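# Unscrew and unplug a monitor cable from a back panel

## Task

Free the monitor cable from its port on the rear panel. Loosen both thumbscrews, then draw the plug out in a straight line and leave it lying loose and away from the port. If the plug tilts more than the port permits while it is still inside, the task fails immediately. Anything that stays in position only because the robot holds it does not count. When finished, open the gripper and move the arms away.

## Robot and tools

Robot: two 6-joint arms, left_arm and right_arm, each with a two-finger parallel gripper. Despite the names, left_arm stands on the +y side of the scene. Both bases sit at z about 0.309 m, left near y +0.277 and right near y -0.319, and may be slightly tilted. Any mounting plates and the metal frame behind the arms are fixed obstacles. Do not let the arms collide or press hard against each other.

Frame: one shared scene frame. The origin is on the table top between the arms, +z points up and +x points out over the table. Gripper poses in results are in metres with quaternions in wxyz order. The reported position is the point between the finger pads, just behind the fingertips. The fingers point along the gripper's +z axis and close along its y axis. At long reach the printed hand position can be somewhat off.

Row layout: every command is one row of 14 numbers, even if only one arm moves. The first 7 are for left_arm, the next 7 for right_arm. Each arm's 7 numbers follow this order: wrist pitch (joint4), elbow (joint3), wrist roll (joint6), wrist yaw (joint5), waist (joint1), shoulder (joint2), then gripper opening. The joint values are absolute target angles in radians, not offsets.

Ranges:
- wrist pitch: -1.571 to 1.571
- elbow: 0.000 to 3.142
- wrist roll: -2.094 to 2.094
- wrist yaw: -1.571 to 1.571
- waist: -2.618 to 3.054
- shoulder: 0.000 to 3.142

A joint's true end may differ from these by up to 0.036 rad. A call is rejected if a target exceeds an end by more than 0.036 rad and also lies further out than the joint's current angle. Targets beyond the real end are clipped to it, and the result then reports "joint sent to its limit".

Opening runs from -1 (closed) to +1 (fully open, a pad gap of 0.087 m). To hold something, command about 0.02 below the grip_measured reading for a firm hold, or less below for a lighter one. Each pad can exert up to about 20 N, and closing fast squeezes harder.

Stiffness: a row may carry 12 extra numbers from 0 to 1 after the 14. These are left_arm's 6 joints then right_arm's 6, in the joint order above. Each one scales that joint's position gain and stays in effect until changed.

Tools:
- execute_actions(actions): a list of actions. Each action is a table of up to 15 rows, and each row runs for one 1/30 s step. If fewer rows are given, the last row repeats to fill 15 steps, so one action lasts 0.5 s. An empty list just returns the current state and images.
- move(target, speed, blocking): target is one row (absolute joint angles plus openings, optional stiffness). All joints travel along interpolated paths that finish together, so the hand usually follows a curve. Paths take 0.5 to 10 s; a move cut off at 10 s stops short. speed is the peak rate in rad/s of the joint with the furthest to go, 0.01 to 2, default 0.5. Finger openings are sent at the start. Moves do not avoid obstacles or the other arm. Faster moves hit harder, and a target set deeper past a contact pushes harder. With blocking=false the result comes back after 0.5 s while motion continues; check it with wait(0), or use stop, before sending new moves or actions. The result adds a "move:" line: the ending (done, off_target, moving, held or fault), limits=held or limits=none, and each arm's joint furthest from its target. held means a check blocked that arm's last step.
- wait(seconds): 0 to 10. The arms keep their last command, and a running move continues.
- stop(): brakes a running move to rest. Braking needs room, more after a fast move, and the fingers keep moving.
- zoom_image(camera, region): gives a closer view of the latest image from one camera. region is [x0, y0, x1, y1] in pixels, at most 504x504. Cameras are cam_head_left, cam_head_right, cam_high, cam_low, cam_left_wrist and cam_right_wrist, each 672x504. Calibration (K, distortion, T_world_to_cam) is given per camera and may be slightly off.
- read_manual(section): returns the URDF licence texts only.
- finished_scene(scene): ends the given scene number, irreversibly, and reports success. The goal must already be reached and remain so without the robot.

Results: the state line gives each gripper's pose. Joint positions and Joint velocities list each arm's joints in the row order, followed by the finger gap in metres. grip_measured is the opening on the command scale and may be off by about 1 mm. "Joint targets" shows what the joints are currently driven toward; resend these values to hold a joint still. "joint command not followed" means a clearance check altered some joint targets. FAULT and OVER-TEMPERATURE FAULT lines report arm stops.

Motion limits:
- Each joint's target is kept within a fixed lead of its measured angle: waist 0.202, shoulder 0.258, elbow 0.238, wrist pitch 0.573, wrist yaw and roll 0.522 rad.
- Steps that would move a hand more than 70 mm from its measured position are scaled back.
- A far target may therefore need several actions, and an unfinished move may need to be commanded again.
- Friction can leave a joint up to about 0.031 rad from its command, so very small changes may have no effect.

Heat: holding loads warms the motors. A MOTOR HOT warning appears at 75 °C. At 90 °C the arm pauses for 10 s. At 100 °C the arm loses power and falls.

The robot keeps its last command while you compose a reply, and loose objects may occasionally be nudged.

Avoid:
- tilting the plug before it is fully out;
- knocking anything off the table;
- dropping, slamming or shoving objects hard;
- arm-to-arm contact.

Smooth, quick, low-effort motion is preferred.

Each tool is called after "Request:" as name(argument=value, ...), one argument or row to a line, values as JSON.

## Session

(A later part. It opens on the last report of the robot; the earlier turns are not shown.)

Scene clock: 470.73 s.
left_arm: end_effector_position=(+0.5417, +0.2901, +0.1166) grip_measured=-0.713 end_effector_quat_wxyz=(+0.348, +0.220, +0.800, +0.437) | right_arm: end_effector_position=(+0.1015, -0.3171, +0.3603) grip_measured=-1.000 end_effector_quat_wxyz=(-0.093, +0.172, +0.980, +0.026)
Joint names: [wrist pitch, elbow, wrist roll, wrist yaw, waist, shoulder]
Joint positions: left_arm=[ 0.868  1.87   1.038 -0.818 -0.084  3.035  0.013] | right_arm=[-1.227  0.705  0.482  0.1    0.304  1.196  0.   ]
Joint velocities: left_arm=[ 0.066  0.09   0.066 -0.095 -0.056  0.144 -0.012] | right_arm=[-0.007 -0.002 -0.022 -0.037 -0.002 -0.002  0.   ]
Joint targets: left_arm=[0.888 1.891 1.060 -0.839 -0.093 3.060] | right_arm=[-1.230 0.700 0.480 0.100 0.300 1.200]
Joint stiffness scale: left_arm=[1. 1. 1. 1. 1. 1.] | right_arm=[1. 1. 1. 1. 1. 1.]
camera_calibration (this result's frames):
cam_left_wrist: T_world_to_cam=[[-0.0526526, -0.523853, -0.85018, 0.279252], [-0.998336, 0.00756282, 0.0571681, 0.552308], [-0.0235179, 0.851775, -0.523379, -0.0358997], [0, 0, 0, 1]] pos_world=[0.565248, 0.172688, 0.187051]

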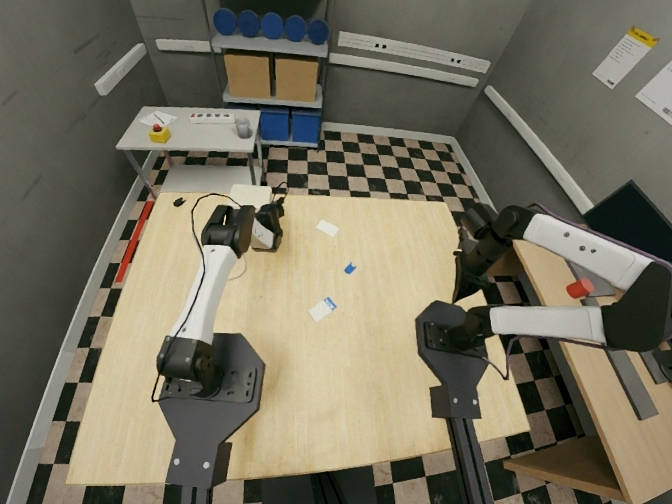

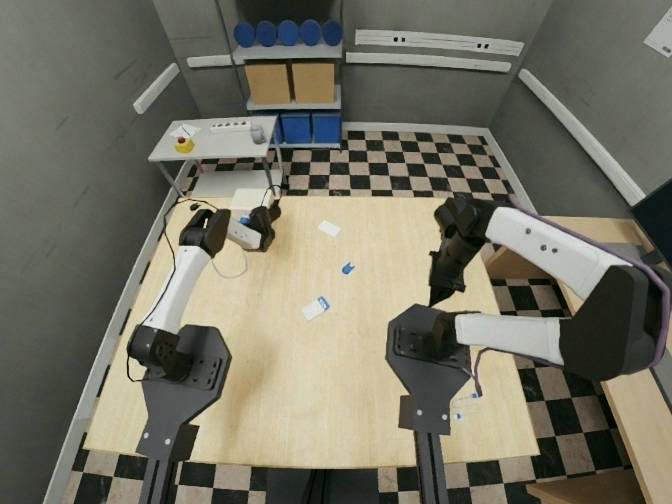

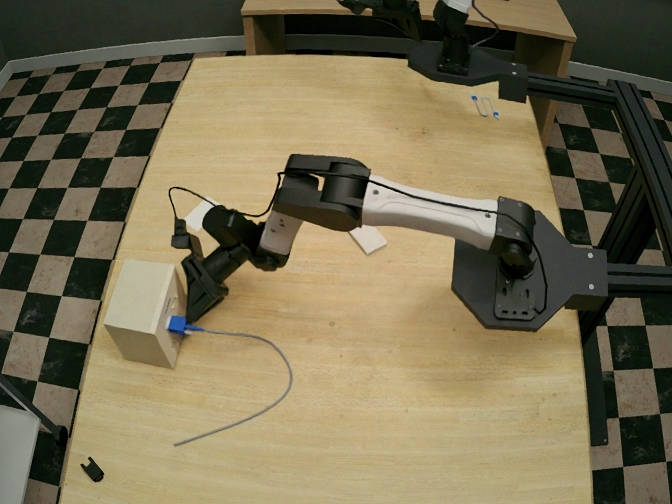

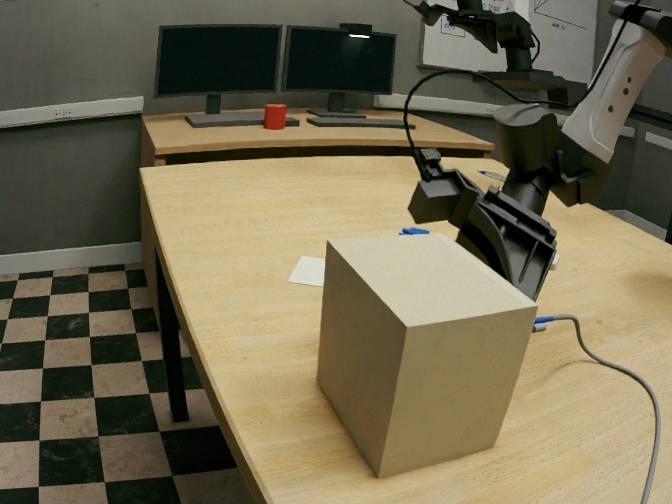

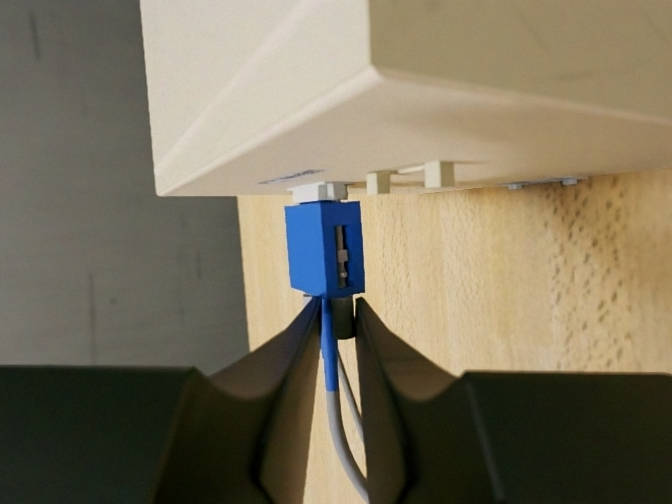

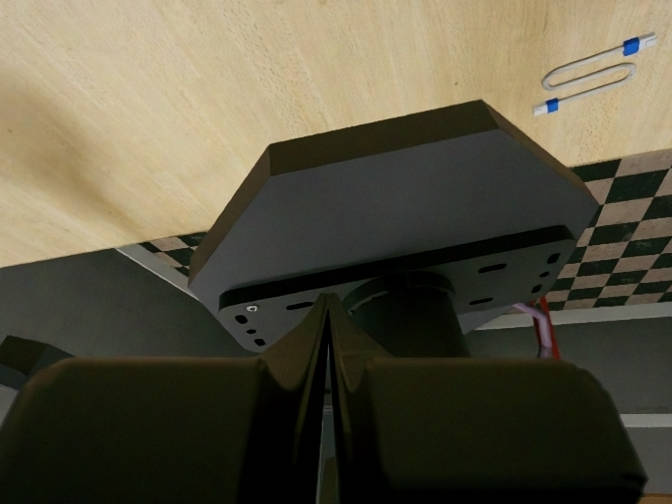

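Request:
execute_actions(
  actions=[
    [[0.885,1.88,1.055,-0.835,-0.09,3.05,-0.79,-1.2,0.75,0.4,0.1,0.25,1.15,-1],[0.885,1.88,1.055,-0.835,-0.09,3.05,-0.83,-1.2,0.75,0.4,0.1,0.25,1.15,-1],[0.885,1.88,1.055,-0.835,-0.09,3.05,-0.85,-1.2,0.75,0.4,0.1,0.25,1.15,-1],[0.885,1.88,1.055,-0.835,-0.09,3.05,-0.9,-1.2,0.75,0.4,0.1,0.25,1.15,-1],[0.765,1.86,0.912,-0.8,-0.08,3.04,-0.9,-1.2,0.75,0.4,0.1,0.25,1.15,-1],[0.765,1.806,0.912,-0.76,-0.071,2.98,-0.9,-1.2,0.75,0.4,0.1,0.25,1.15,-1],[0.765,1.806,0.912,-0.76,-0.071,2.98,-0.9,-1.2,0.75,0.4,0.1,0.25,1.15,-1],[0.765,1.806,0.912,-0.76,-0.071,2.98,-0.9,-1.2,0.75,0.4,0.1,0.25,1.15,-1],[0.765,1.806,0.912,-0.76,-0.071,2.98,-0.9,-1.15,0.8,0.3,0.05,0.2,1.1,-1],[0.765,1.806,0.912,-0.76,-0.071,2.98,-0.9,-1.15,0.8,0.3,0.05,0.2,1.1,-1],[0.765,1.806,0.912,-0.76,-0.071,2.98,-0.9,-1.15,0.8,0.3,0.05,0.2,1.1,-1],[0.687,1.767,0.814,-0.708,-0.058,2.924,-0.9,-1.15,0.8,0.3,0.05,0.2,1.1,-1]],
    [[0.687,1.767,0.814,-0.708,-0.058,2.924,-0.9,-1.1,0.85,0.2,0,0.15,1.05,-1],[0.687,1.767,0.814,-0.708,-0.058,2.924,-0.9,-1.1,0.85,0.2,0,0.15,1.05,-1],[0.617,1.733,0.726,-0.65,-0.044,2.875,-0.9,-1.1,0.85,0.2,0,0.15,1.05,-1],[0.617,1.733,0.726,-0.65,-0.044,2.875,-0.9,-1.1,0.85,0.2,0,0.15,1.05,-1],[0.617,1.733,0.726,-0.65,-0.044,2.875,-0.9,-1.1,0.85,0.2,0,0.15,1.05,-1],[0.617,1.733,0.726,-0.65,-0.044,2.875,-0.9,-1.1,0.85,0.2,0,0.15,1.05,-1],[0.617,1.733,0.726,-0.65,-0.044,2.875,-0.9,-1.1,0.85,0.2,0,0.15,1.05,-1],[0.617,1.733,0.726,-0.65,-0.044,2.875,-0.9,-1.1,0.85,0.2,0,0.15,1.05,-1],[0.554,1.709,0.647,-0.588,-0.027,2.832,-0.9,-1.05,0.9,0.1,0,0.1,1,-1]],
    [[0.492,1.692,0.57,-0.52,-0.0047,2.794,-0.9,-1,0.95,0,0,0.05,1,-1],[0.492,1.692,0.57,-0.52,-0.0047,2.794,-0.9,-1,0.95,0,0,0.05,1,-1],[0.492,1.692,0.57,-0.52,-0.0047,2.794,-0.9,-1,0.95,0,0,0.05,1,-1],[0.492,1.692,0.57,-0.52,-0.0047,2.794,-0.9,-1,0.95,0,0,0.05,1,-1],[0.492,1.692,0.57,-0.52,-0.0047,2.794,-0.9,-1,0.95,0,0,0.05,1,-1],[0.442,1.68,0.503,-0.448,0.0159,2.761,-0.9,-1,0.95,0,0,0.05,1,-1],[0.442,1.68,0.503,-0.448,0.0159,2.761,-0.9,-1,0.95,0,0,0.05,1,-1],[0.442,1.68,0.503,-0.448,0.0159,2.761,-0.9,-1,1,0,0,0,1,-1],[0.442,1.68,0.503,-0.448,0.0159,2.761,-0.9,-1,1,0,0,0,1,-1],[0.442,1.68,0.503,-0.448,0.0159,2.761,-0.9,-1,1,0,0,0,1,-1],[0.398,1.672,0.443,-0.375,0.038,2.732,-0.9,-1,1,0,0,0,1,-1]],
    [[0.356,1.676,0.387,-0.3,0.0615,2.709,-0.9,-1,1,0,0,0,1,-1],[0.356,1.676,0.387,-0.3,0.0615,2.709,-0.9,-1,1,0,0,0,1,-1],[0.356,1.676,0.387,-0.3,0.0615,2.709,-0.9,-1,1,0,0,0,1,-1],[0.356,1.676,0.387,-0.3,0.0615,2.709,-0.9,-1,1,0,0,0,1,-1],[0.356,1.676,0.387,-0.3,0.0615,2.709,-0.9,-1,1,0,0,0,1,-1],[0.325,1.685,0.348,-0.24,0.0863,2.692,-0.9,-1,1,0,0,0,1,-1],[0.325,1.685,0.348,-0.24,0.0863,2.692,-0.9,-1,1,0,0,0,1,-1],[0.325,1.685,0.348,-0.24,0.0863,2.692,-0.9,-1,1,0,0,0,1,-1],[0.325,1.685,0.348,-0.24,0.0863,2.692,-0.9,-1,1,0,0,0,1,-1],[0.325,1.685,0.348,-0.24,0.0863,2.692,-0.9,-1,1,0,0,0,1,-1],[0.325,1.685,0.348,-0.24,0.0863,2.692,-0.9,-1,1,0,0,0,1,-1],[0.325,1.685,0.348,-0.24,0.0863,2.692,-0.9,-1,1,0,0,0,1,-1],[0.345,1.692,0.36,-0.258,0.078,2.702,-0.78,-1,1,0,0,0,1,-1]],
    [[0.408,1.7,0.44,-0.372,0.044,2.735,-0.77,-1,1,0,0,0,1,-1],[0.408,1.7,0.44,-0.372,0.044,2.735,-0.77,-1,1,0,0,0,1,-1],[0.408,1.7,0.44,-0.372,0.044,2.735,-0.77,-1,1,0,0,0,1,-1],[0.408,1.7,0.44,-0.372,0.044,2.735,-0.77,-1,1,0,0,0,1,-1],[0.408,1.7,0.44,-0.372,0.044,2.735,-0.77,-1,1,0,0,0,1,-1],[0.455,1.709,0.5,-0.445,0.02,2.756,-0.76,-1,1,0,0,0,1,-1],[0.455,1.709,0.5,-0.445,0.02,2.756,-0.76,-1,1,0,0,0,1,-1],[0.455,1.709,0.5,-0.445,0.02,2.756,-0.76,-1,1,0,0,0,1,-1],[0.455,1.709,0.5,-0.445,0.02,2.756,-0.76,-1,1,0,0,0,1,-1],[0.455,1.709,0.5,-0.445,0.02,2.756,-0.76,-1,1,0,0,0,1,-1],[0.506,1.716,0.564,-0.52,-0.004,2.783,-0.75,-1,1,0,0,0,1,-1]],
    [[0.56,1.729,0.633,-0.585,-0.025,2.815,-0.74,-1,1,0,0,0,1,-1],[0.56,1.729,0.633,-0.585,-0.025,2.815,-0.74,-1,1,0,0,0,1,-1],[0.56,1.729,0.633,-0.585,-0.025,2.815,-0.74,-1,1,0,0,0,1,-1],[0.56,1.729,0.633,-0.585,-0.025,2.815,-0.74,-1,1,0,0,0,1,-1],[0.56,1.729,0.633,-0.585,-0.025,2.815,-0.74,-1,1,0,0,0,1,-1],[0.619,1.745,0.71,-0.645,-0.042,2.853,-0.72,-1,1,0,0,0,1,-1],[0.619,1.745,0.71,-0.645,-0.042,2.853,-0.72,-1,1,0,0,0,1,-1],[0.619,1.745,0.71,-0.645,-0.042,2.853,-0.72,-1,1,0,0,0,1,-1],[0.619,1.745,0.71,-0.645,-0.042,2.853,-0.72,-1,1,0,0,0,1,-1],[0.619,1.745,0.71,-0.645,-0.042,2.853,-0.72,-1,1,0,0,0,1,-1],[0.685,1.77,0.795,-0.705,-0.059,2.895,-0.7,-1,1,0,0,0,1,-1]],
    [[0.758,1.803,0.889,-0.76,-0.0736,2.945,-0.7,-1,1,0,0,0,1,-1],[0.758,1.803,0.889,-0.76,-0.0736,2.945,-0.7,-1,1,0,0,0,1,-1],[0.758,1.803,0.889,-0.76,-0.0736,2.945,-0.7,-1,1,0,0,0,1,-1],[0.758,1.803,0.889,-0.76,-0.0736,2.945,-0.7,-1,1,0,0,0,1,-1],[0.758,1.803,0.889,-0.76,-0.0736,2.945,-0.7,-1,1,0,0,0,1,-1],[0.838,1.843,0.995,-0.812,-0.084,3.0,-0.7,-1,1,0,0,0,1,-1],[0.838,1.843,0.995,-0.812,-0.084,3.0,-0.7,-1,1,0,0,0,1,-1],[0.838,1.843,0.995,-0.812,-0.084,3.0,-0.7,-1,1,0,0,0,1,-1],[0.838,1.843,0.995,-0.812,-0.084,3.0,-0.7,-1,1,0,0,0,1,-1],[0.838,1.843,0.995,-0.812,-0.084,3.0,-0.7,-1,1,0,0,0,1,-1],[0.925,1.875,1.11,-0.855,-0.09,3.04,-0.7,-1,1,0,0,0,1,-1],[0.925,1.875,1.11,-0.855,-0.09,3.04,-0.7,-1,1,0,0,0,1,-1],[0.925,1.891,1.11,-0.855,-0.093,3.06,-0.7,-1,1,0,0,0,1,-1],[0.925,1.891,1.11,-0.855,-0.093,3.06,-0.7,-1,1,0,0,0,1,-1],[0.888,1.891,1.06,-0.839,-0.093,3.06,-0.72,-1,1,0,0,0,1,-1]],
  ],
)

Request:
zoom_image(
  camera="cam_left_wrist",
  region=[260, 170, 420, 350],
)

Scene clock: 477.50 s.
left_arm: end_effector_position=(+0.5417, +0.2900, +0.1164) grip_measured=-0.713 end_effector_quat_wxyz=(+0.348, +0.220, +0.800, +0.437) | right_arm: end_effector_position=(+0.2280, -0.3894, +0.4454) grip_measured=-1.000 end_effector_quat_wxyz=(+0.237, +0.118, +0.962, +0.067)
Joint names: [wrist pitch, elbow, wrist roll, wrist yaw, waist, shoulder]
Joint positions: left_arm=[ 0.869  1.87   1.038 -0.818 -0.084  3.035  0.013] | right_arm=[-1.004  0.991  0.006  0.006  0.008  1.013  0.   ]
Joint velocities: left_arm=[ 0.051  0.105  0.095 -0.095 -0.056  0.164 -0.013] | right_arm=[-0.095 -0.002  0.022  0.037 -0.002  0.002  0.   ]
Joint targets: left_arm=[0.888 1.891 1.060 -0.839 -0.093 3.060] | right_arm=[-1.000 1.000 -0.000 -0.000 0.000 1.000]
Joint stiffness scale: left_arm=[1. 1. 1. 1. 1. 1.] | right_arm=[1. 1. 1. 1. 1. 1.]
camera_calibration (this result's frames):
cam_left_wrist: T_world_to_cam=[[-0.0527985, -0.523957, -0.850107, 0.279178], [-0.998336, 0.00792087, 0.0571227, 0.552186], [-0.0231962, 0.851708, -0.523503, -0.0360721], [0, 0, 0, 1]] pos_world=[0.56517, 0.172626, 0.186905]
cam_right_wrist: T_world_to_cam=[[-0.182051, -0.967147, -0.177435, -0.259479], [-0.923345, 0.106105, 0.369019, 0.113917], [-0.338069, 0.231014, -0.912328, 0.72017], [0, 0, 0, 1]] pos_world=[0.301414, -0.429411, 0.568953]

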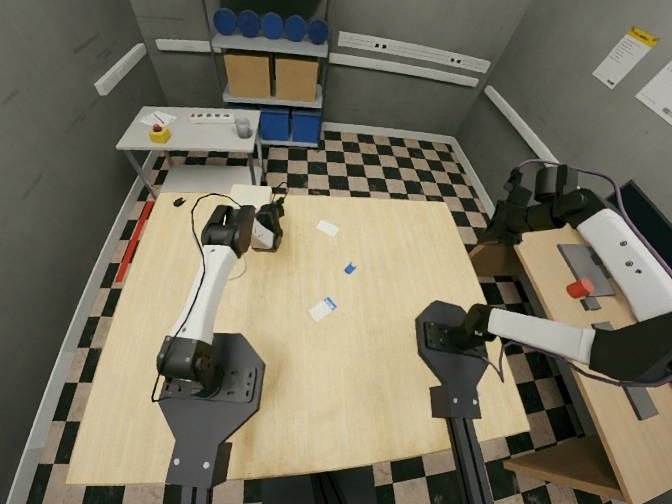

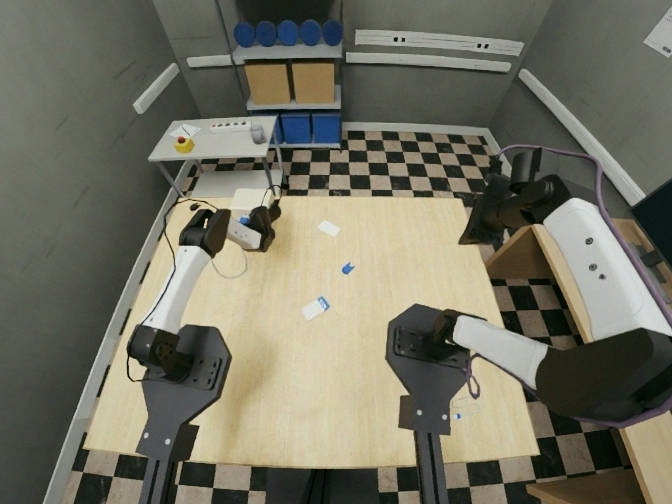

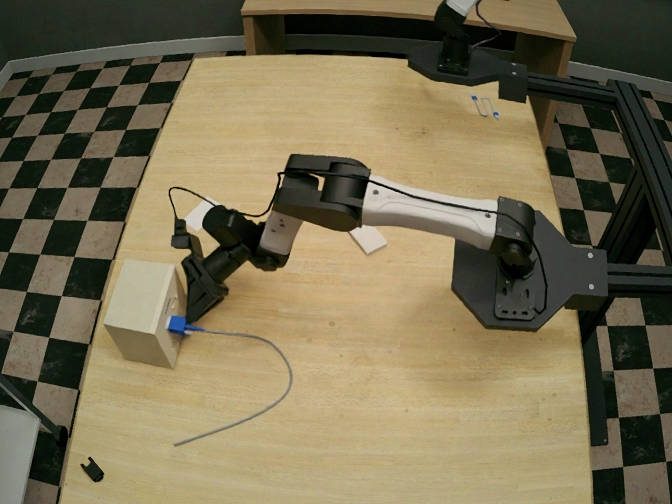

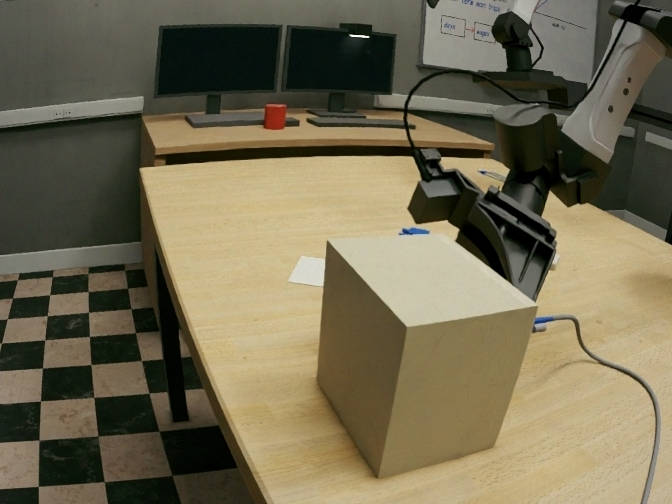

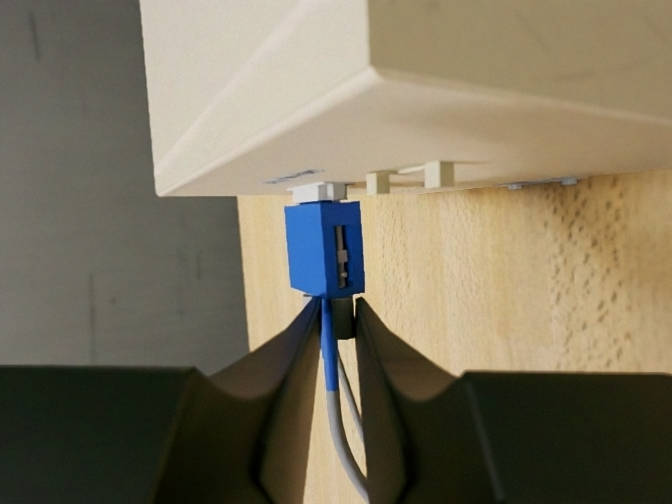

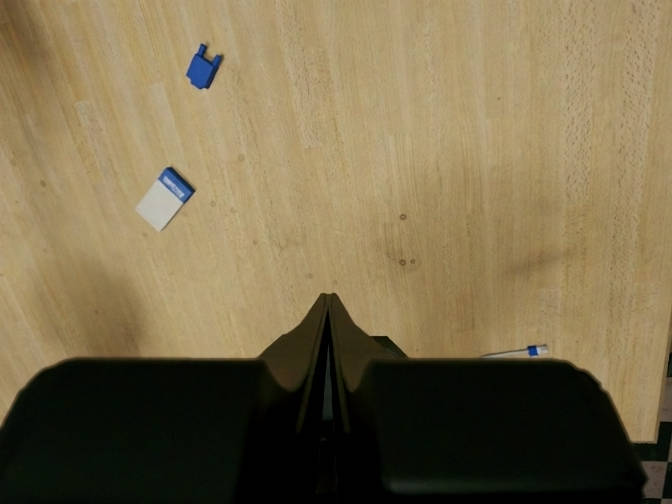

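Region (260, 170, 420, 350) of cam_left_wrist's 672x504 image, scaled by 2.800, with more detail than that image has.

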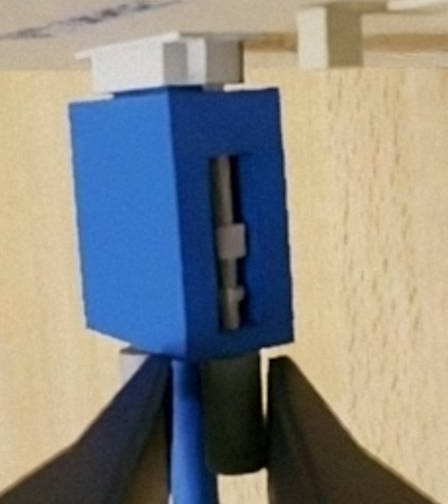

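Request:
execute_actions(
  actions=[
    [[0.885,1.88,1.055,-0.835,-0.09,3.05,-0.79,-1,1,0,0,0,1,-1],[0.885,1.88,1.055,-0.835,-0.09,3.05,-0.83,-1,1,0,0,0,1,-1],[0.885,1.88,1.055,-0.835,-0.09,3.05,-0.85,-1,1,0,0,0,1,-1],[0.885,1.88,1.055,-0.835,-0.09,3.05,-0.9,-1,1,0,0,0,1,-1],[0.765,1.86,0.912,-0.8,-0.08,3.04,-0.9,-1,1,0,0,0,1,-1],[0.765,1.806,0.912,-0.76,-0.071,2.98,-0.9,-1,1,0,0,0,1,-1],[0.765,1.806,0.912,-0.76,-0.071,2.98,-0.9,-1,1,0,0,0,1,-1],[0.765,1.806,0.912,-0.76,-0.071,2.98,-0.9,-1,1,0,0,0,1,-1],[0.765,1.806,0.912,-0.76,-0.071,2.98,-0.9,-1,1,0,0,0,1,-1],[0.765,1.806,0.912,-0.76,-0.071,2.98,-0.9,-1,1,0,0,0,1,-1],[0.765,1.806,0.912,-0.76,-0.071,2.98,-0.9,-1,1,0,0,0,1,-1],[0.687,1.767,0.814,-0.708,-0.058,2.924,-0.9,-1,1,0,0,0,1,-1]],
    [[0.687,1.767,0.814,-0.708,-0.058,2.924,-0.9,-1,1,0,0,0,1,-1],[0.687,1.767,0.814,-0.708,-0.058,2.924,-0.9,-1,1,0,0,0,1,-1],[0.617,1.733,0.726,-0.65,-0.044,2.875,-0.9,-1,1,0,0,0,1,-1],[0.617,1.733,0.726,-0.65,-0.044,2.875,-0.9,-1,1,0,0,0,1,-1],[0.617,1.733,0.726,-0.65,-0.044,2.875,-0.9,-1,1,0,0,0,1,-1],[0.617,1.733,0.726,-0.65,-0.044,2.875,-0.9,-1,1,0,0,0,1,-1],[0.617,1.733,0.726,-0.65,-0.044,2.875,-0.9,-1,1,0,0,0,1,-1],[0.617,1.733,0.726,-0.65,-0.044,2.875,-0.9,-1,1,0,0,0,1,-1],[0.554,1.709,0.647,-0.588,-0.027,2.832,-0.9,-1,1,0,0,0,1,-1]],
    [[0.492,1.692,0.57,-0.52,-0.0047,2.794,-0.9,-1,1,0,0,0,1,-1],[0.492,1.692,0.57,-0.52,-0.0047,2.794,-0.9,-1,1,0,0,0,1,-1],[0.492,1.692,0.57,-0.52,-0.0047,2.794,-0.9,-1,1,0,0,0,1,-1],[0.492,1.692,0.57,-0.52,-0.0047,2.794,-0.9,-1,1,0,0,0,1,-1],[0.492,1.692,0.57,-0.52,-0.0047,2.794,-0.9,-1,1,0,0,0,1,-1],[0.442,1.68,0.503,-0.448,0.0159,2.761,-0.9,-1,1,0,0,0,1,-1],[0.442,1.68,0.503,-0.448,0.0159,2.761,-0.9,-1,1,0,0,0,1,-1],[0.442,1.68,0.503,-0.448,0.0159,2.761,-0.9,-1,1,0,0,0,1,-1],[0.442,1.68,0.503,-0.448,0.0159,2.761,-0.9,-1,1,0,0,0,1,-1],[0.442,1.68,0.503,-0.448,0.0159,2.761,-0.9,-1,1,0,0,0,1,-1],[0.398,1.672,0.443,-0.375,0.038,2.732,-0.9,-1,1,0,0,0,1,-1]],
    [[0.356,1.676,0.387,-0.3,0.0615,2.709,-0.9,-1,1,0,0,0,1,-1],[0.356,1.676,0.387,-0.3,0.0615,2.709,-0.9,-1,1,0,0,0,1,-1],[0.356,1.676,0.387,-0.3,0.0615,2.709,-0.9,-1,1,0,0,0,1,-1],[0.356,1.676,0.387,-0.3,0.0615,2.709,-0.9,-1,1,0,0,0,1,-1],[0.356,1.676,0.387,-0.3,0.0615,2.709,-0.9,-1,1,0,0,0,1,-1],[0.325,1.685,0.348,-0.24,0.0863,2.692,-0.9,-1,1,0,0,0,1,-1],[0.325,1.685,0.348,-0.24,0.0863,2.692,-0.9,-1,1,0,0,0,1,-1],[0.325,1.685,0.348,-0.24,0.0863,2.692,-0.9,-1,1,0,0,0,1,-1],[0.325,1.685,0.348,-0.24,0.0863,2.692,-0.9,-1,1,0,0,0,1,-1],[0.325,1.685,0.348,-0.24,0.0863,2.692,-0.9,-1,1,0,0,0,1,-1],[0.325,1.685,0.348,-0.24,0.0863,2.692,-0.9,-1,1,0,0,0,1,-1],[0.325,1.685,0.348,-0.24,0.0863,2.692,-0.9,-1,1,0,0,0,1,-1],[0.345,1.692,0.36,-0.258,0.078,2.702,-0.78,-1,1,0,0,0,1,-1]],
    [[0.408,1.7,0.44,-0.372,0.044,2.735,-0.77,-1,1,0,0,0,1,-1],[0.408,1.7,0.44,-0.372,0.044,2.735,-0.77,-1,1,0,0,0,1,-1],[0.408,1.7,0.44,-0.372,0.044,2.735,-0.77,-1,1,0,0,0,1,-1],[0.408,1.7,0.44,-0.372,0.044,2.735,-0.77,-1,1,0,0,0,1,-1],[0.408,1.7,0.44,-0.372,0.044,2.735,-0.77,-1,1,0,0,0,1,-1],[0.455,1.709,0.5,-0.445,0.02,2.756,-0.76,-1,1,0,0,0,1,-1],[0.455,1.709,0.5,-0.445,0.02,2.756,-0.76,-1,1,0,0,0,1,-1],[0.455,1.709,0.5,-0.445,0.02,2.756,-0.76,-1,1,0,0,0,1,-1],[0.455,1.709,0.5,-0.445,0.02,2.756,-0.76,-1,1,0,0,0,1,-1],[0.455,1.709,0.5,-0.445,0.02,2.756,-0.76,-1,1,0,0,0,1,-1],[0.506,1.716,0.564,-0.52,-0.004,2.783,-0.75,-1,1,0,0,0,1,-1]],
    [[0.56,1.729,0.633,-0.585,-0.025,2.815,-0.74,-1,1,0,0,0,1,-1],[0.56,1.729,0.633,-0.585,-0.025,2.815,-0.74,-1,1,0,0,0,1,-1],[0.56,1.729,0.633,-0.585,-0.025,2.815,-0.74,-1,1,0,0,0,1,-1],[0.56,1.729,0.633,-0.585,-0.025,2.815,-0.74,-1,1,0,0,0,1,-1],[0.56,1.729,0.633,-0.585,-0.025,2.815,-0.74,-1,1,0,0,0,1,-1],[0.619,1.745,0.71,-0.645,-0.042,2.853,-0.72,-1,1,0,0,0,1,-1],[0.619,1.745,0.71,-0.645,-0.042,2.853,-0.72,-1,1,0,0,0,1,-1],[0.619,1.745,0.71,-0.645,-0.042,2.853,-0.72,-1,1,0,0,0,1,-1],[0.619,1.745,0.71,-0.645,-0.042,2.853,-0.72,-1,1,0,0,0,1,-1],[0.619,1.745,0.71,-0.645,-0.042,2.853,-0.72,-1,1,0,0,0,1,-1],[0.685,1.77,0.795,-0.705,-0.059,2.895,-0.7,-1,1,0,0,0,1,-1]],
    [[0.758,1.803,0.889,-0.76,-0.0736,2.945,-0.7,-1,1,0,0,0,1,-1],[0.758,1.803,0.889,-0.76,-0.0736,2.945,-0.7,-1,1,0,0,0,1,-1],[0.758,1.803,0.889,-0.76,-0.0736,2.945,-0.7,-1,1,0,0,0,1,-1],[0.758,1.803,0.889,-0.76,-0.0736,2.945,-0.7,-1,1,0,0,0,1,-1],[0.758,1.803,0.889,-0.76,-0.0736,2.945,-0.7,-1,1,0,0,0,1,-1],[0.838,1.843,0.995,-0.812,-0.084,3.0,-0.7,-1,1,0,0,0,1,-1],[0.838,1.843,0.995,-0.812,-0.084,3.0,-0.7,-1,1,0,0,0,1,-1],[0.838,1.843,0.995,-0.812,-0.084,3.0,-0.7,-1,1,0,0,0,1,-1],[0.838,1.843,0.995,-0.812,-0.084,3.0,-0.7,-1,1,0,0,0,1,-1],[0.838,1.843,0.995,-0.812,-0.084,3.0,-0.7,-1,1,0,0,0,1,-1],[0.925,1.875,1.11,-0.855,-0.09,3.04,-0.7,-1,1,0,0,0,1,-1],[0.925,1.875,1.11,-0.855,-0.09,3.04,-0.7,-1,1,0,0,0,1,-1],[0.925,1.891,1.11,-0.855,-0.093,3.06,-0.7,-1,1,0,0,0,1,-1],[0.925,1.891,1.11,-0.855,-0.093,3.06,-0.7,-1,1,0,0,0,1,-1],[0.888,1.891,1.06,-0.839,-0.093,3.06,-0.72,-1,1,0,0,0,1,-1]],
  ],
)

Scene clock: 483.80 s.
left_arm: end_effector_position=(+0.5417, +0.2903, +0.1165) grip_measured=-0.713 end_effector_quat_wxyz=(+0.348, +0.220, +0.800, +0.437) | right_arm: end_effector_position=(+0.2280, -0.3894, +0.4454) grip_measured=-1.000 end_effector_quat_wxyz=(+0.237, +0.118, +0.962, +0.067)
Joint names: [wrist pitch, elbow, wrist roll, wrist yaw, waist, shoulder]
Joint positions: left_arm=[ 0.868  1.87   1.038 -0.818 -0.084  3.035  0.013] | right_arm=[-1.004  0.991  0.006  0.006  0.008  1.013  0.   ]
Joint velocities: left_arm=[ 0.037  0.1    0.125 -0.139 -0.027  0.173 -0.013] | right_arm=[ 0.007 -0.017 -0.022 -0.037  0.012 -0.007  0.   ]
Joint targets: left_arm=[0.888 1.891 1.060 -0.839 -0.093 3.060] | right_arm=[-1.000 1.000 -0.000 0.000 0.000 1.000]
Joint stiffness scale: left_arm=[1. 1. 1. 1. 1. 1.] | right_arm=[1. 1. 1. 1. 1. 1.]
camera_calibration (this result's frames):
cam_left_wrist: T_world_to_cam=[[-0.0526608, -0.523945, -0.850122, 0.279327], [-0.998335, 0.00754588, 0.0571912, 0.552339], [-0.0235501, 0.851718, -0.52347, -0.0360353], [0, 0, 0, 1]] pos_world=[0.565281, 0.172876, 0.18701]
cam_right_wrist: T_world_to_cam=[[-0.182051, -0.967147, -0.177435, -0.259479], [-0.923345, 0.106105, 0.369019, 0.113917], [-0.338069, 0.231014, -0.912328, 0.72017], [0, 0, 0, 1]] pos_world=[0.301414, -0.429411, 0.568953]

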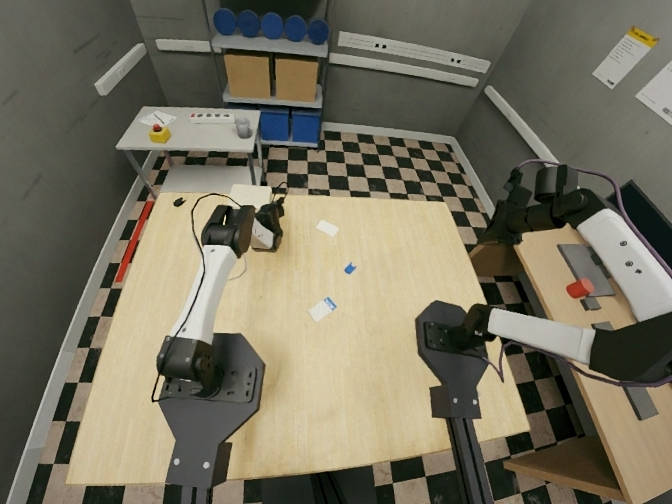

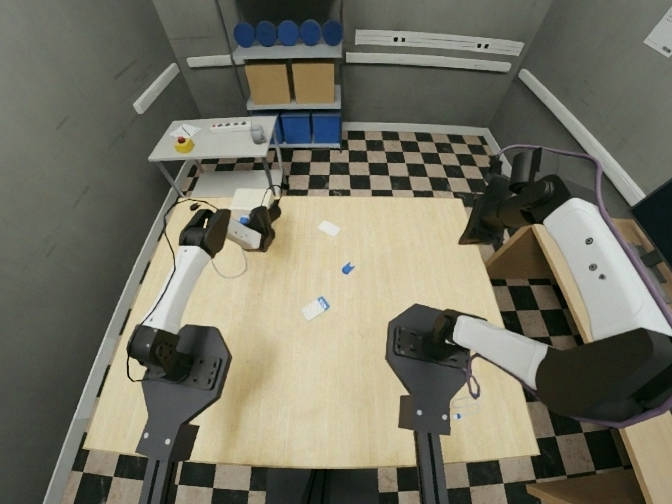

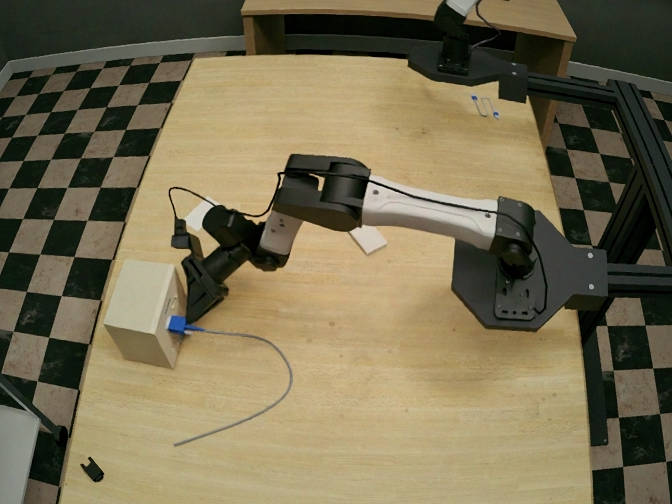

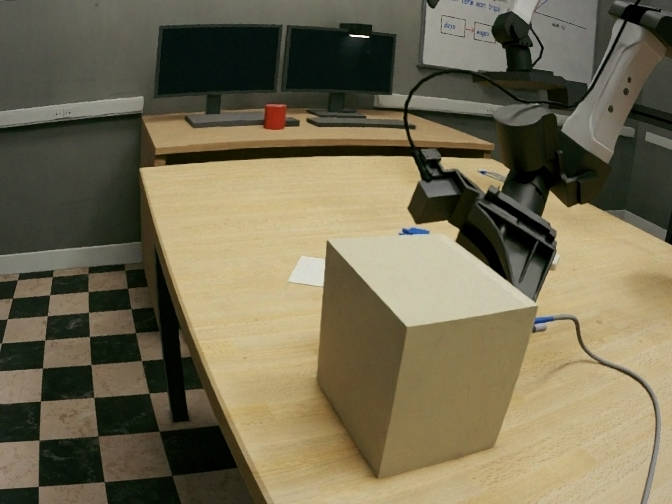

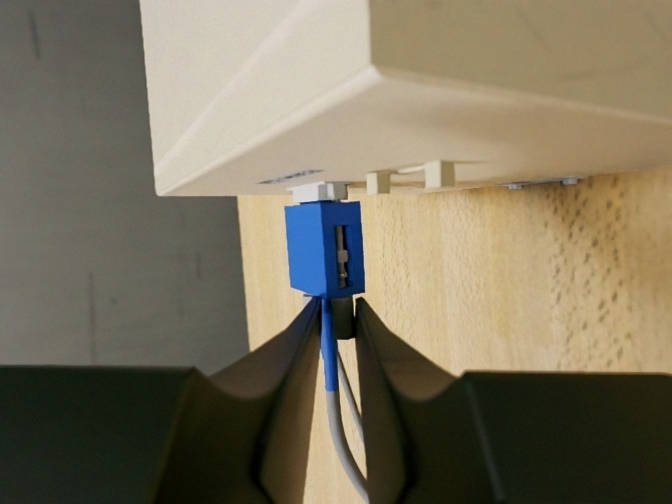

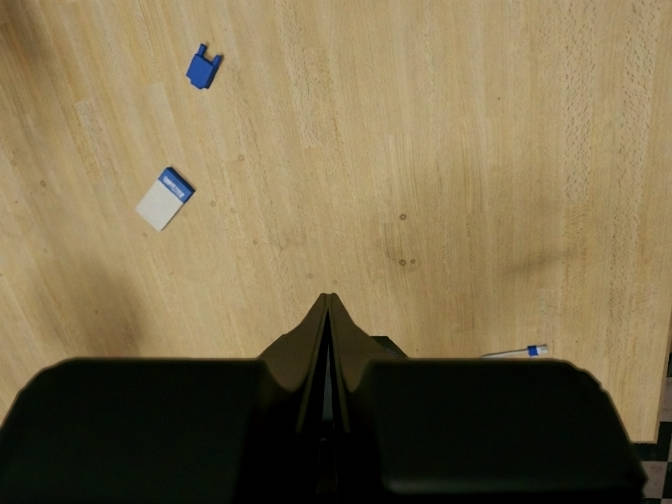

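Request:
execute_actions(
  actions=[
    [[0.885,1.88,1.055,-0.835,-0.09,3.05,-0.79,-1,1,0,0,0,1,-1],[0.885,1.88,1.055,-0.835,-0.09,3.05,-0.83,-1,1,0,0,0,1,-1],[0.885,1.88,1.055,-0.835,-0.09,3.05,-0.85,-1,1,0,0,0,1,-1],[0.885,1.88,1.055,-0.835,-0.09,3.05,-0.9,-1,1,0,0,0,1,-1],[0.765,1.86,0.912,-0.8,-0.08,3.04,-0.9,-1,1,0,0,0,1,-1],[0.765,1.806,0.912,-0.76,-0.071,2.98,-0.9,-1,1,0,0,0,1,-1],[0.765,1.806,0.912,-0.76,-0.071,2.98,-0.9,-1,1,0,0,0,1,-1],[0.765,1.806,0.912,-0.76,-0.071,2.98,-0.9,-1,1,0,0,0,1,-1],[0.765,1.806,0.912,-0.76,-0.071,2.98,-0.9,-1,1,0,0,0,1,-1],[0.765,1.806,0.912,-0.76,-0.071,2.98,-0.9,-1,1,0,0,0,1,-1],[0.765,1.806,0.912,-0.76,-0.071,2.98,-0.9,-1,1,0,0,0,1,-1],[0.687,1.767,0.814,-0.708,-0.058,2.924,-0.9,-1,1,0,0,0,1,-1]],
    [[0.687,1.767,0.814,-0.708,-0.058,2.924,-0.9,-1,1,0,0,0,1,-1],[0.687,1.767,0.814,-0.708,-0.058,2.924,-0.9,-1,1,0,0,0,1,-1],[0.617,1.733,0.726,-0.65,-0.044,2.875,-0.9,-1,1,0,0,0,1,-1],[0.617,1.733,0.726,-0.65,-0.044,2.875,-0.9,-1,1,0,0,0,1,-1],[0.617,1.733,0.726,-0.65,-0.044,2.875,-0.9,-1,1,0,0,0,1,-1],[0.617,1.733,0.726,-0.65,-0.044,2.875,-0.9,-1,1,0,0,0,1,-1],[0.617,1.733,0.726,-0.65,-0.044,2.875,-0.9,-1,1,0,0,0,1,-1],[0.617,1.733,0.726,-0.65,-0.044,2.875,-0.9,-1,1,0,0,0,1,-1],[0.554,1.709,0.647,-0.588,-0.027,2.832,-0.9,-1,1,0,0,0,1,-1]],
    [[0.492,1.692,0.57,-0.52,-0.0047,2.794,-0.9,-1,1,0,0,0,1,-1],[0.492,1.692,0.57,-0.52,-0.0047,2.794,-0.9,-1,1,0,0,0,1,-1],[0.492,1.692,0.57,-0.52,-0.0047,2.794,-0.9,-1,1,0,0,0,1,-1],[0.492,1.692,0.57,-0.52,-0.0047,2.794,-0.9,-1,1,0,0,0,1,-1],[0.492,1.692,0.57,-0.52,-0.0047,2.794,-0.9,-1,1,0,0,0,1,-1],[0.442,1.68,0.503,-0.448,0.0159,2.761,-0.9,-1,1,0,0,0,1,-1],[0.442,1.68,0.503,-0.448,0.0159,2.761,-0.9,-1,1,0,0,0,1,-1],[0.442,1.68,0.503,-0.448,0.0159,2.761,-0.9,-1,1,0,0,0,1,-1],[0.442,1.68,0.503,-0.448,0.0159,2.761,-0.9,-1,1,0,0,0,1,-1],[0.442,1.68,0.503,-0.448,0.0159,2.761,-0.9,-1,1,0,0,0,1,-1],[0.398,1.672,0.443,-0.375,0.038,2.732,-0.9,-1,1,0,0,0,1,-1]],
    [[0.356,1.676,0.387,-0.3,0.0615,2.709,-0.9,-1,1,0,0,0,1,-1],[0.356,1.676,0.387,-0.3,0.0615,2.709,-0.9,-1,1,0,0,0,1,-1],[0.356,1.676,0.387,-0.3,0.0615,2.709,-0.9,-1,1,0,0,0,1,-1],[0.356,1.676,0.387,-0.3,0.0615,2.709,-0.9,-1,1,0,0,0,1,-1],[0.356,1.676,0.387,-0.3,0.0615,2.709,-0.9,-1,1,0,0,0,1,-1],[0.325,1.685,0.348,-0.24,0.0863,2.692,-0.9,-1,1,0,0,0,1,-1],[0.325,1.685,0.348,-0.24,0.0863,2.692,-0.9,-1,1,0,0,0,1,-1],[0.325,1.685,0.348,-0.24,0.0863,2.692,-0.9,-1,1,0,0,0,1,-1],[0.325,1.685,0.348,-0.24,0.0863,2.692,-0.9,-1,1,0,0,0,1,-1],[0.325,1.685,0.348,-0.24,0.0863,2.692,-0.9,-1,1,0,0,0,1,-1],[0.325,1.685,0.348,-0.24,0.0863,2.692,-0.9,-1,1,0,0,0,1,-1],[0.325,1.685,0.348,-0.24,0.0863,2.692,-0.9,-1,1,0,0,0,1,-1],[0.345,1.692,0.36,-0.258,0.078,2.702,-0.78,-1,1,0,0,0,1,-1]],
    [[0.408,1.7,0.44,-0.372,0.044,2.735,-0.77,-1,1,0,0,0,1,-1],[0.408,1.7,0.44,-0.372,0.044,2.735,-0.77,-1,1,0,0,0,1,-1],[0.408,1.7,0.44,-0.372,0.044,2.735,-0.77,-1,1,0,0,0,1,-1],[0.408,1.7,0.44,-0.372,0.044,2.735,-0.77,-1,1,0,0,0,1,-1],[0.408,1.7,0.44,-0.372,0.044,2.735,-0.77,-1,1,0,0,0,1,-1],[0.455,1.709,0.5,-0.445,0.02,2.756,-0.76,-1,1,0,0,0,1,-1],[0.455,1.709,0.5,-0.445,0.02,2.756,-0.76,-1,1,0,0,0,1,-1],[0.455,1.709,0.5,-0.445,0.02,2.756,-0.76,-1,1,0,0,0,1,-1],[0.455,1.709,0.5,-0.445,0.02,2.756,-0.76,-1,1,0,0,0,1,-1],[0.455,1.709,0.5,-0.445,0.02,2.756,-0.76,-1,1,0,0,0,1,-1],[0.506,1.716,0.564,-0.52,-0.004,2.783,-0.75,-1,1,0,0,0,1,-1]],
    [[0.56,1.729,0.633,-0.585,-0.025,2.815,-0.74,-1,1,0,0,0,1,-1],[0.56,1.729,0.633,-0.585,-0.025,2.815,-0.74,-1,1,0,0,0,1,-1],[0.56,1.729,0.633,-0.585,-0.025,2.815,-0.74,-1,1,0,0,0,1,-1],[0.56,1.729,0.633,-0.585,-0.025,2.815,-0.74,-1,1,0,0,0,1,-1],[0.56,1.729,0.633,-0.585,-0.025,2.815,-0.74,-1,1,0,0,0,1,-1],[0.619,1.745,0.71,-0.645,-0.042,2.853,-0.72,-1,1,0,0,0,1,-1],[0.619,1.745,0.71,-0.645,-0.042,2.853,-0.72,-1,1,0,0,0,1,-1],[0.619,1.745,0.71,-0.645,-0.042,2.853,-0.72,-1,1,0,0,0,1,-1],[0.619,1.745,0.71,-0.645,-0.042,2.853,-0.72,-1,1,0,0,0,1,-1],[0.619,1.745,0.71,-0.645,-0.042,2.853,-0.72,-1,1,0,0,0,1,-1],[0.685,1.77,0.795,-0.705,-0.059,2.895,-0.7,-1,1,0,0,0,1,-1]],
    [[0.758,1.803,0.889,-0.76,-0.0736,2.945,-0.7,-1,1,0,0,0,1,-1],[0.758,1.803,0.889,-0.76,-0.0736,2.945,-0.7,-1,1,0,0,0,1,-1],[0.758,1.803,0.889,-0.76,-0.0736,2.945,-0.7,-1,1,0,0,0,1,-1],[0.758,1.803,0.889,-0.76,-0.0736,2.945,-0.7,-1,1,0,0,0,1,-1],[0.758,1.803,0.889,-0.76,-0.0736,2.945,-0.7,-1,1,0,0,0,1,-1],[0.838,1.843,0.995,-0.812,-0.084,3.0,-0.7,-1,1,0,0,0,1,-1],[0.838,1.843,0.995,-0.812,-0.084,3.0,-0.7,-1,1,0,0,0,1,-1],[0.838,1.843,0.995,-0.812,-0.084,3.0,-0.7,-1,1,0,0,0,1,-1],[0.838,1.843,0.995,-0.812,-0.084,3.0,-0.7,-1,1,0,0,0,1,-1],[0.838,1.843,0.995,-0.812,-0.084,3.0,-0.7,-1,1,0,0,0,1,-1],[0.925,1.875,1.11,-0.855,-0.09,3.04,-0.7,-1,1,0,0,0,1,-1],[0.925,1.875,1.11,-0.855,-0.09,3.04,-0.7,-1,1,0,0,0,1,-1],[0.925,1.891,1.11,-0.855,-0.093,3.06,-0.7,-1,1,0,0,0,1,-1],[0.925,1.891,1.11,-0.855,-0.093,3.06,-0.7,-1,1,0,0,0,1,-1],[0.888,1.891,1.06,-0.839,-0.093,3.06,-0.72,-1,1,0,0,0,1,-1]],
  ],
)

Scene clock: 490.33 s.
left_arm: end_effector_position=(+0.5418, +0.2901, +0.1166) grip_measured=-0.713 end_effector_quat_wxyz=(+0.348, +0.220, +0.800, +0.437) | right_arm: end_effector_position=(+0.2280, -0.3894, +0.4454) grip_measured=-1.000 end_effector_quat_wxyz=(+0.237, +0.118, +0.962, +0.067)
Joint names: [wrist pitch, elbow, wrist roll, wrist yaw, waist, shoulder]
Joint positions: left_arm=[ 0.869  1.87   1.038 -0.818 -0.084  3.035  0.013] | right_arm=[-1.004  0.991  0.006  0.006  0.008  1.013  0.   ]
Joint velocities: left_arm=[ 0.125  0.09   0.125 -0.081 -0.042  0.149 -0.012] | right_arm=[ 0.051 -0.007 -0.022 -0.051 -0.002  0.002  0.   ]
Joint targets: left_arm=[0.888 1.891 1.060 -0.839 -0.093 3.060] | right_arm=[-1.000 1.000 0.000 -0.000 0.000 1.000]
Joint stiffness scale: left_arm=[1. 1. 1. 1. 1. 1.] | right_arm=[1. 1. 1. 1. 1. 1.]
camera_calibration (this result's frames):
cam_left_wrist: T_world_to_cam=[[-0.0524466, -0.524017, -0.850092, 0.279196], [-0.998357, 0.00785092, 0.0567544, 0.55236], [-0.0230663, 0.851672, -0.523568, -0.0360318], [0, 0, 0, 1]] pos_world=[0.565264, 0.172654, 0.187128]
cam_right_wrist: T_world_to_cam=[[-0.182051, -0.967147, -0.177435, -0.259479], [-0.923345, 0.106105, 0.369019, 0.113917], [-0.338069, 0.231014, -0.912328, 0.72017], [0, 0, 0, 1]] pos_world=[0.301414, -0.429411, 0.568953]

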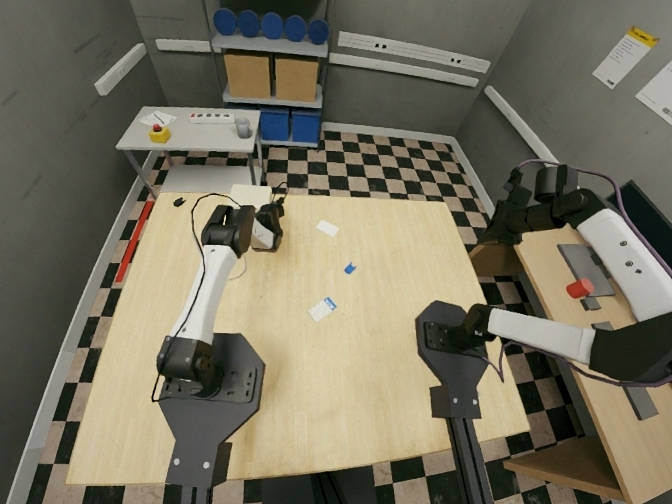

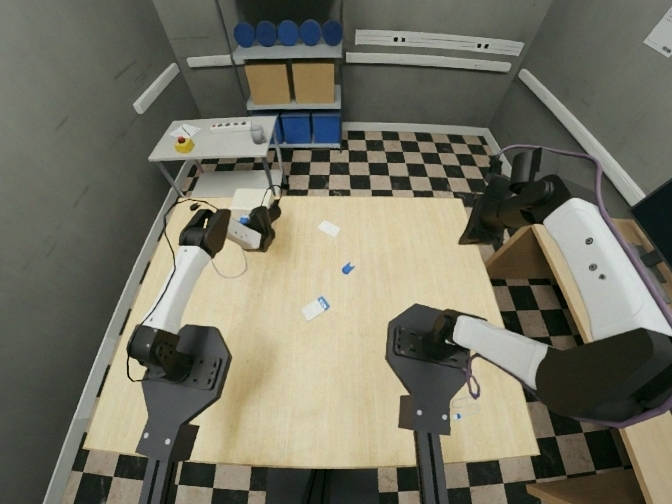

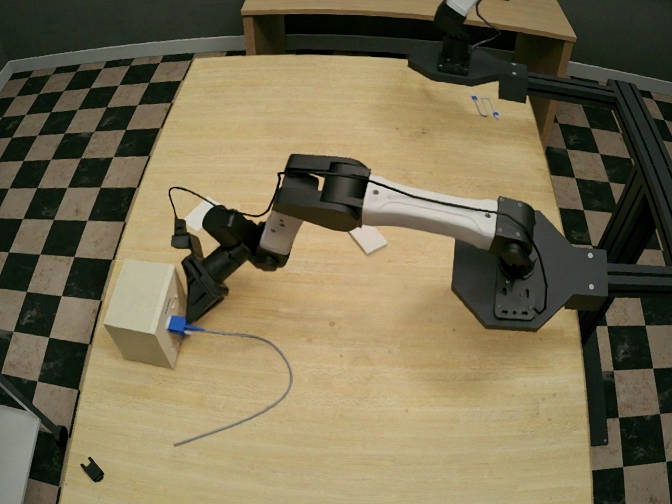

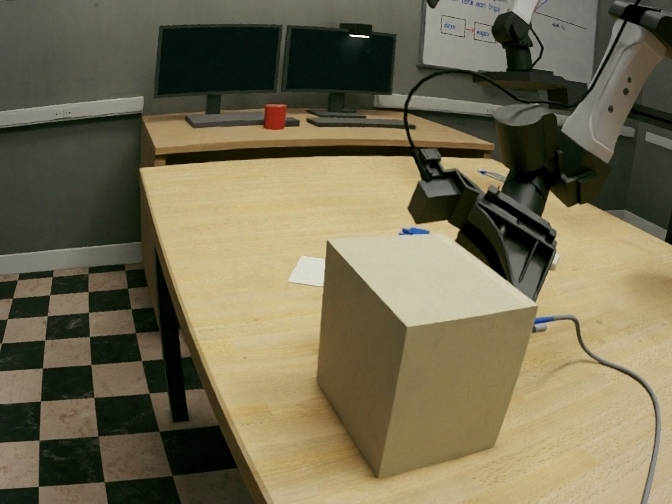

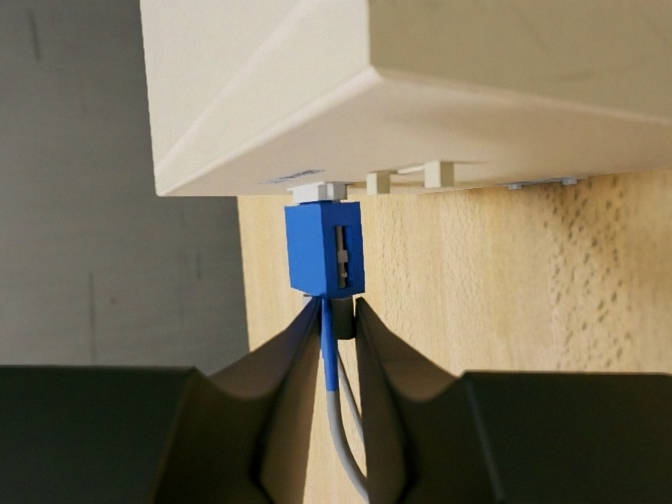

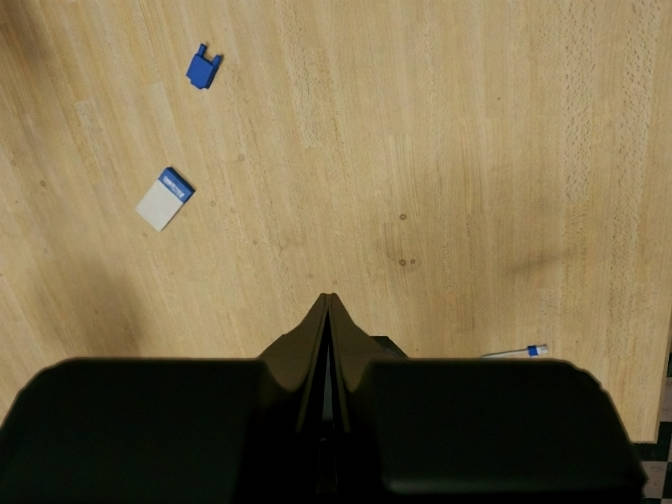

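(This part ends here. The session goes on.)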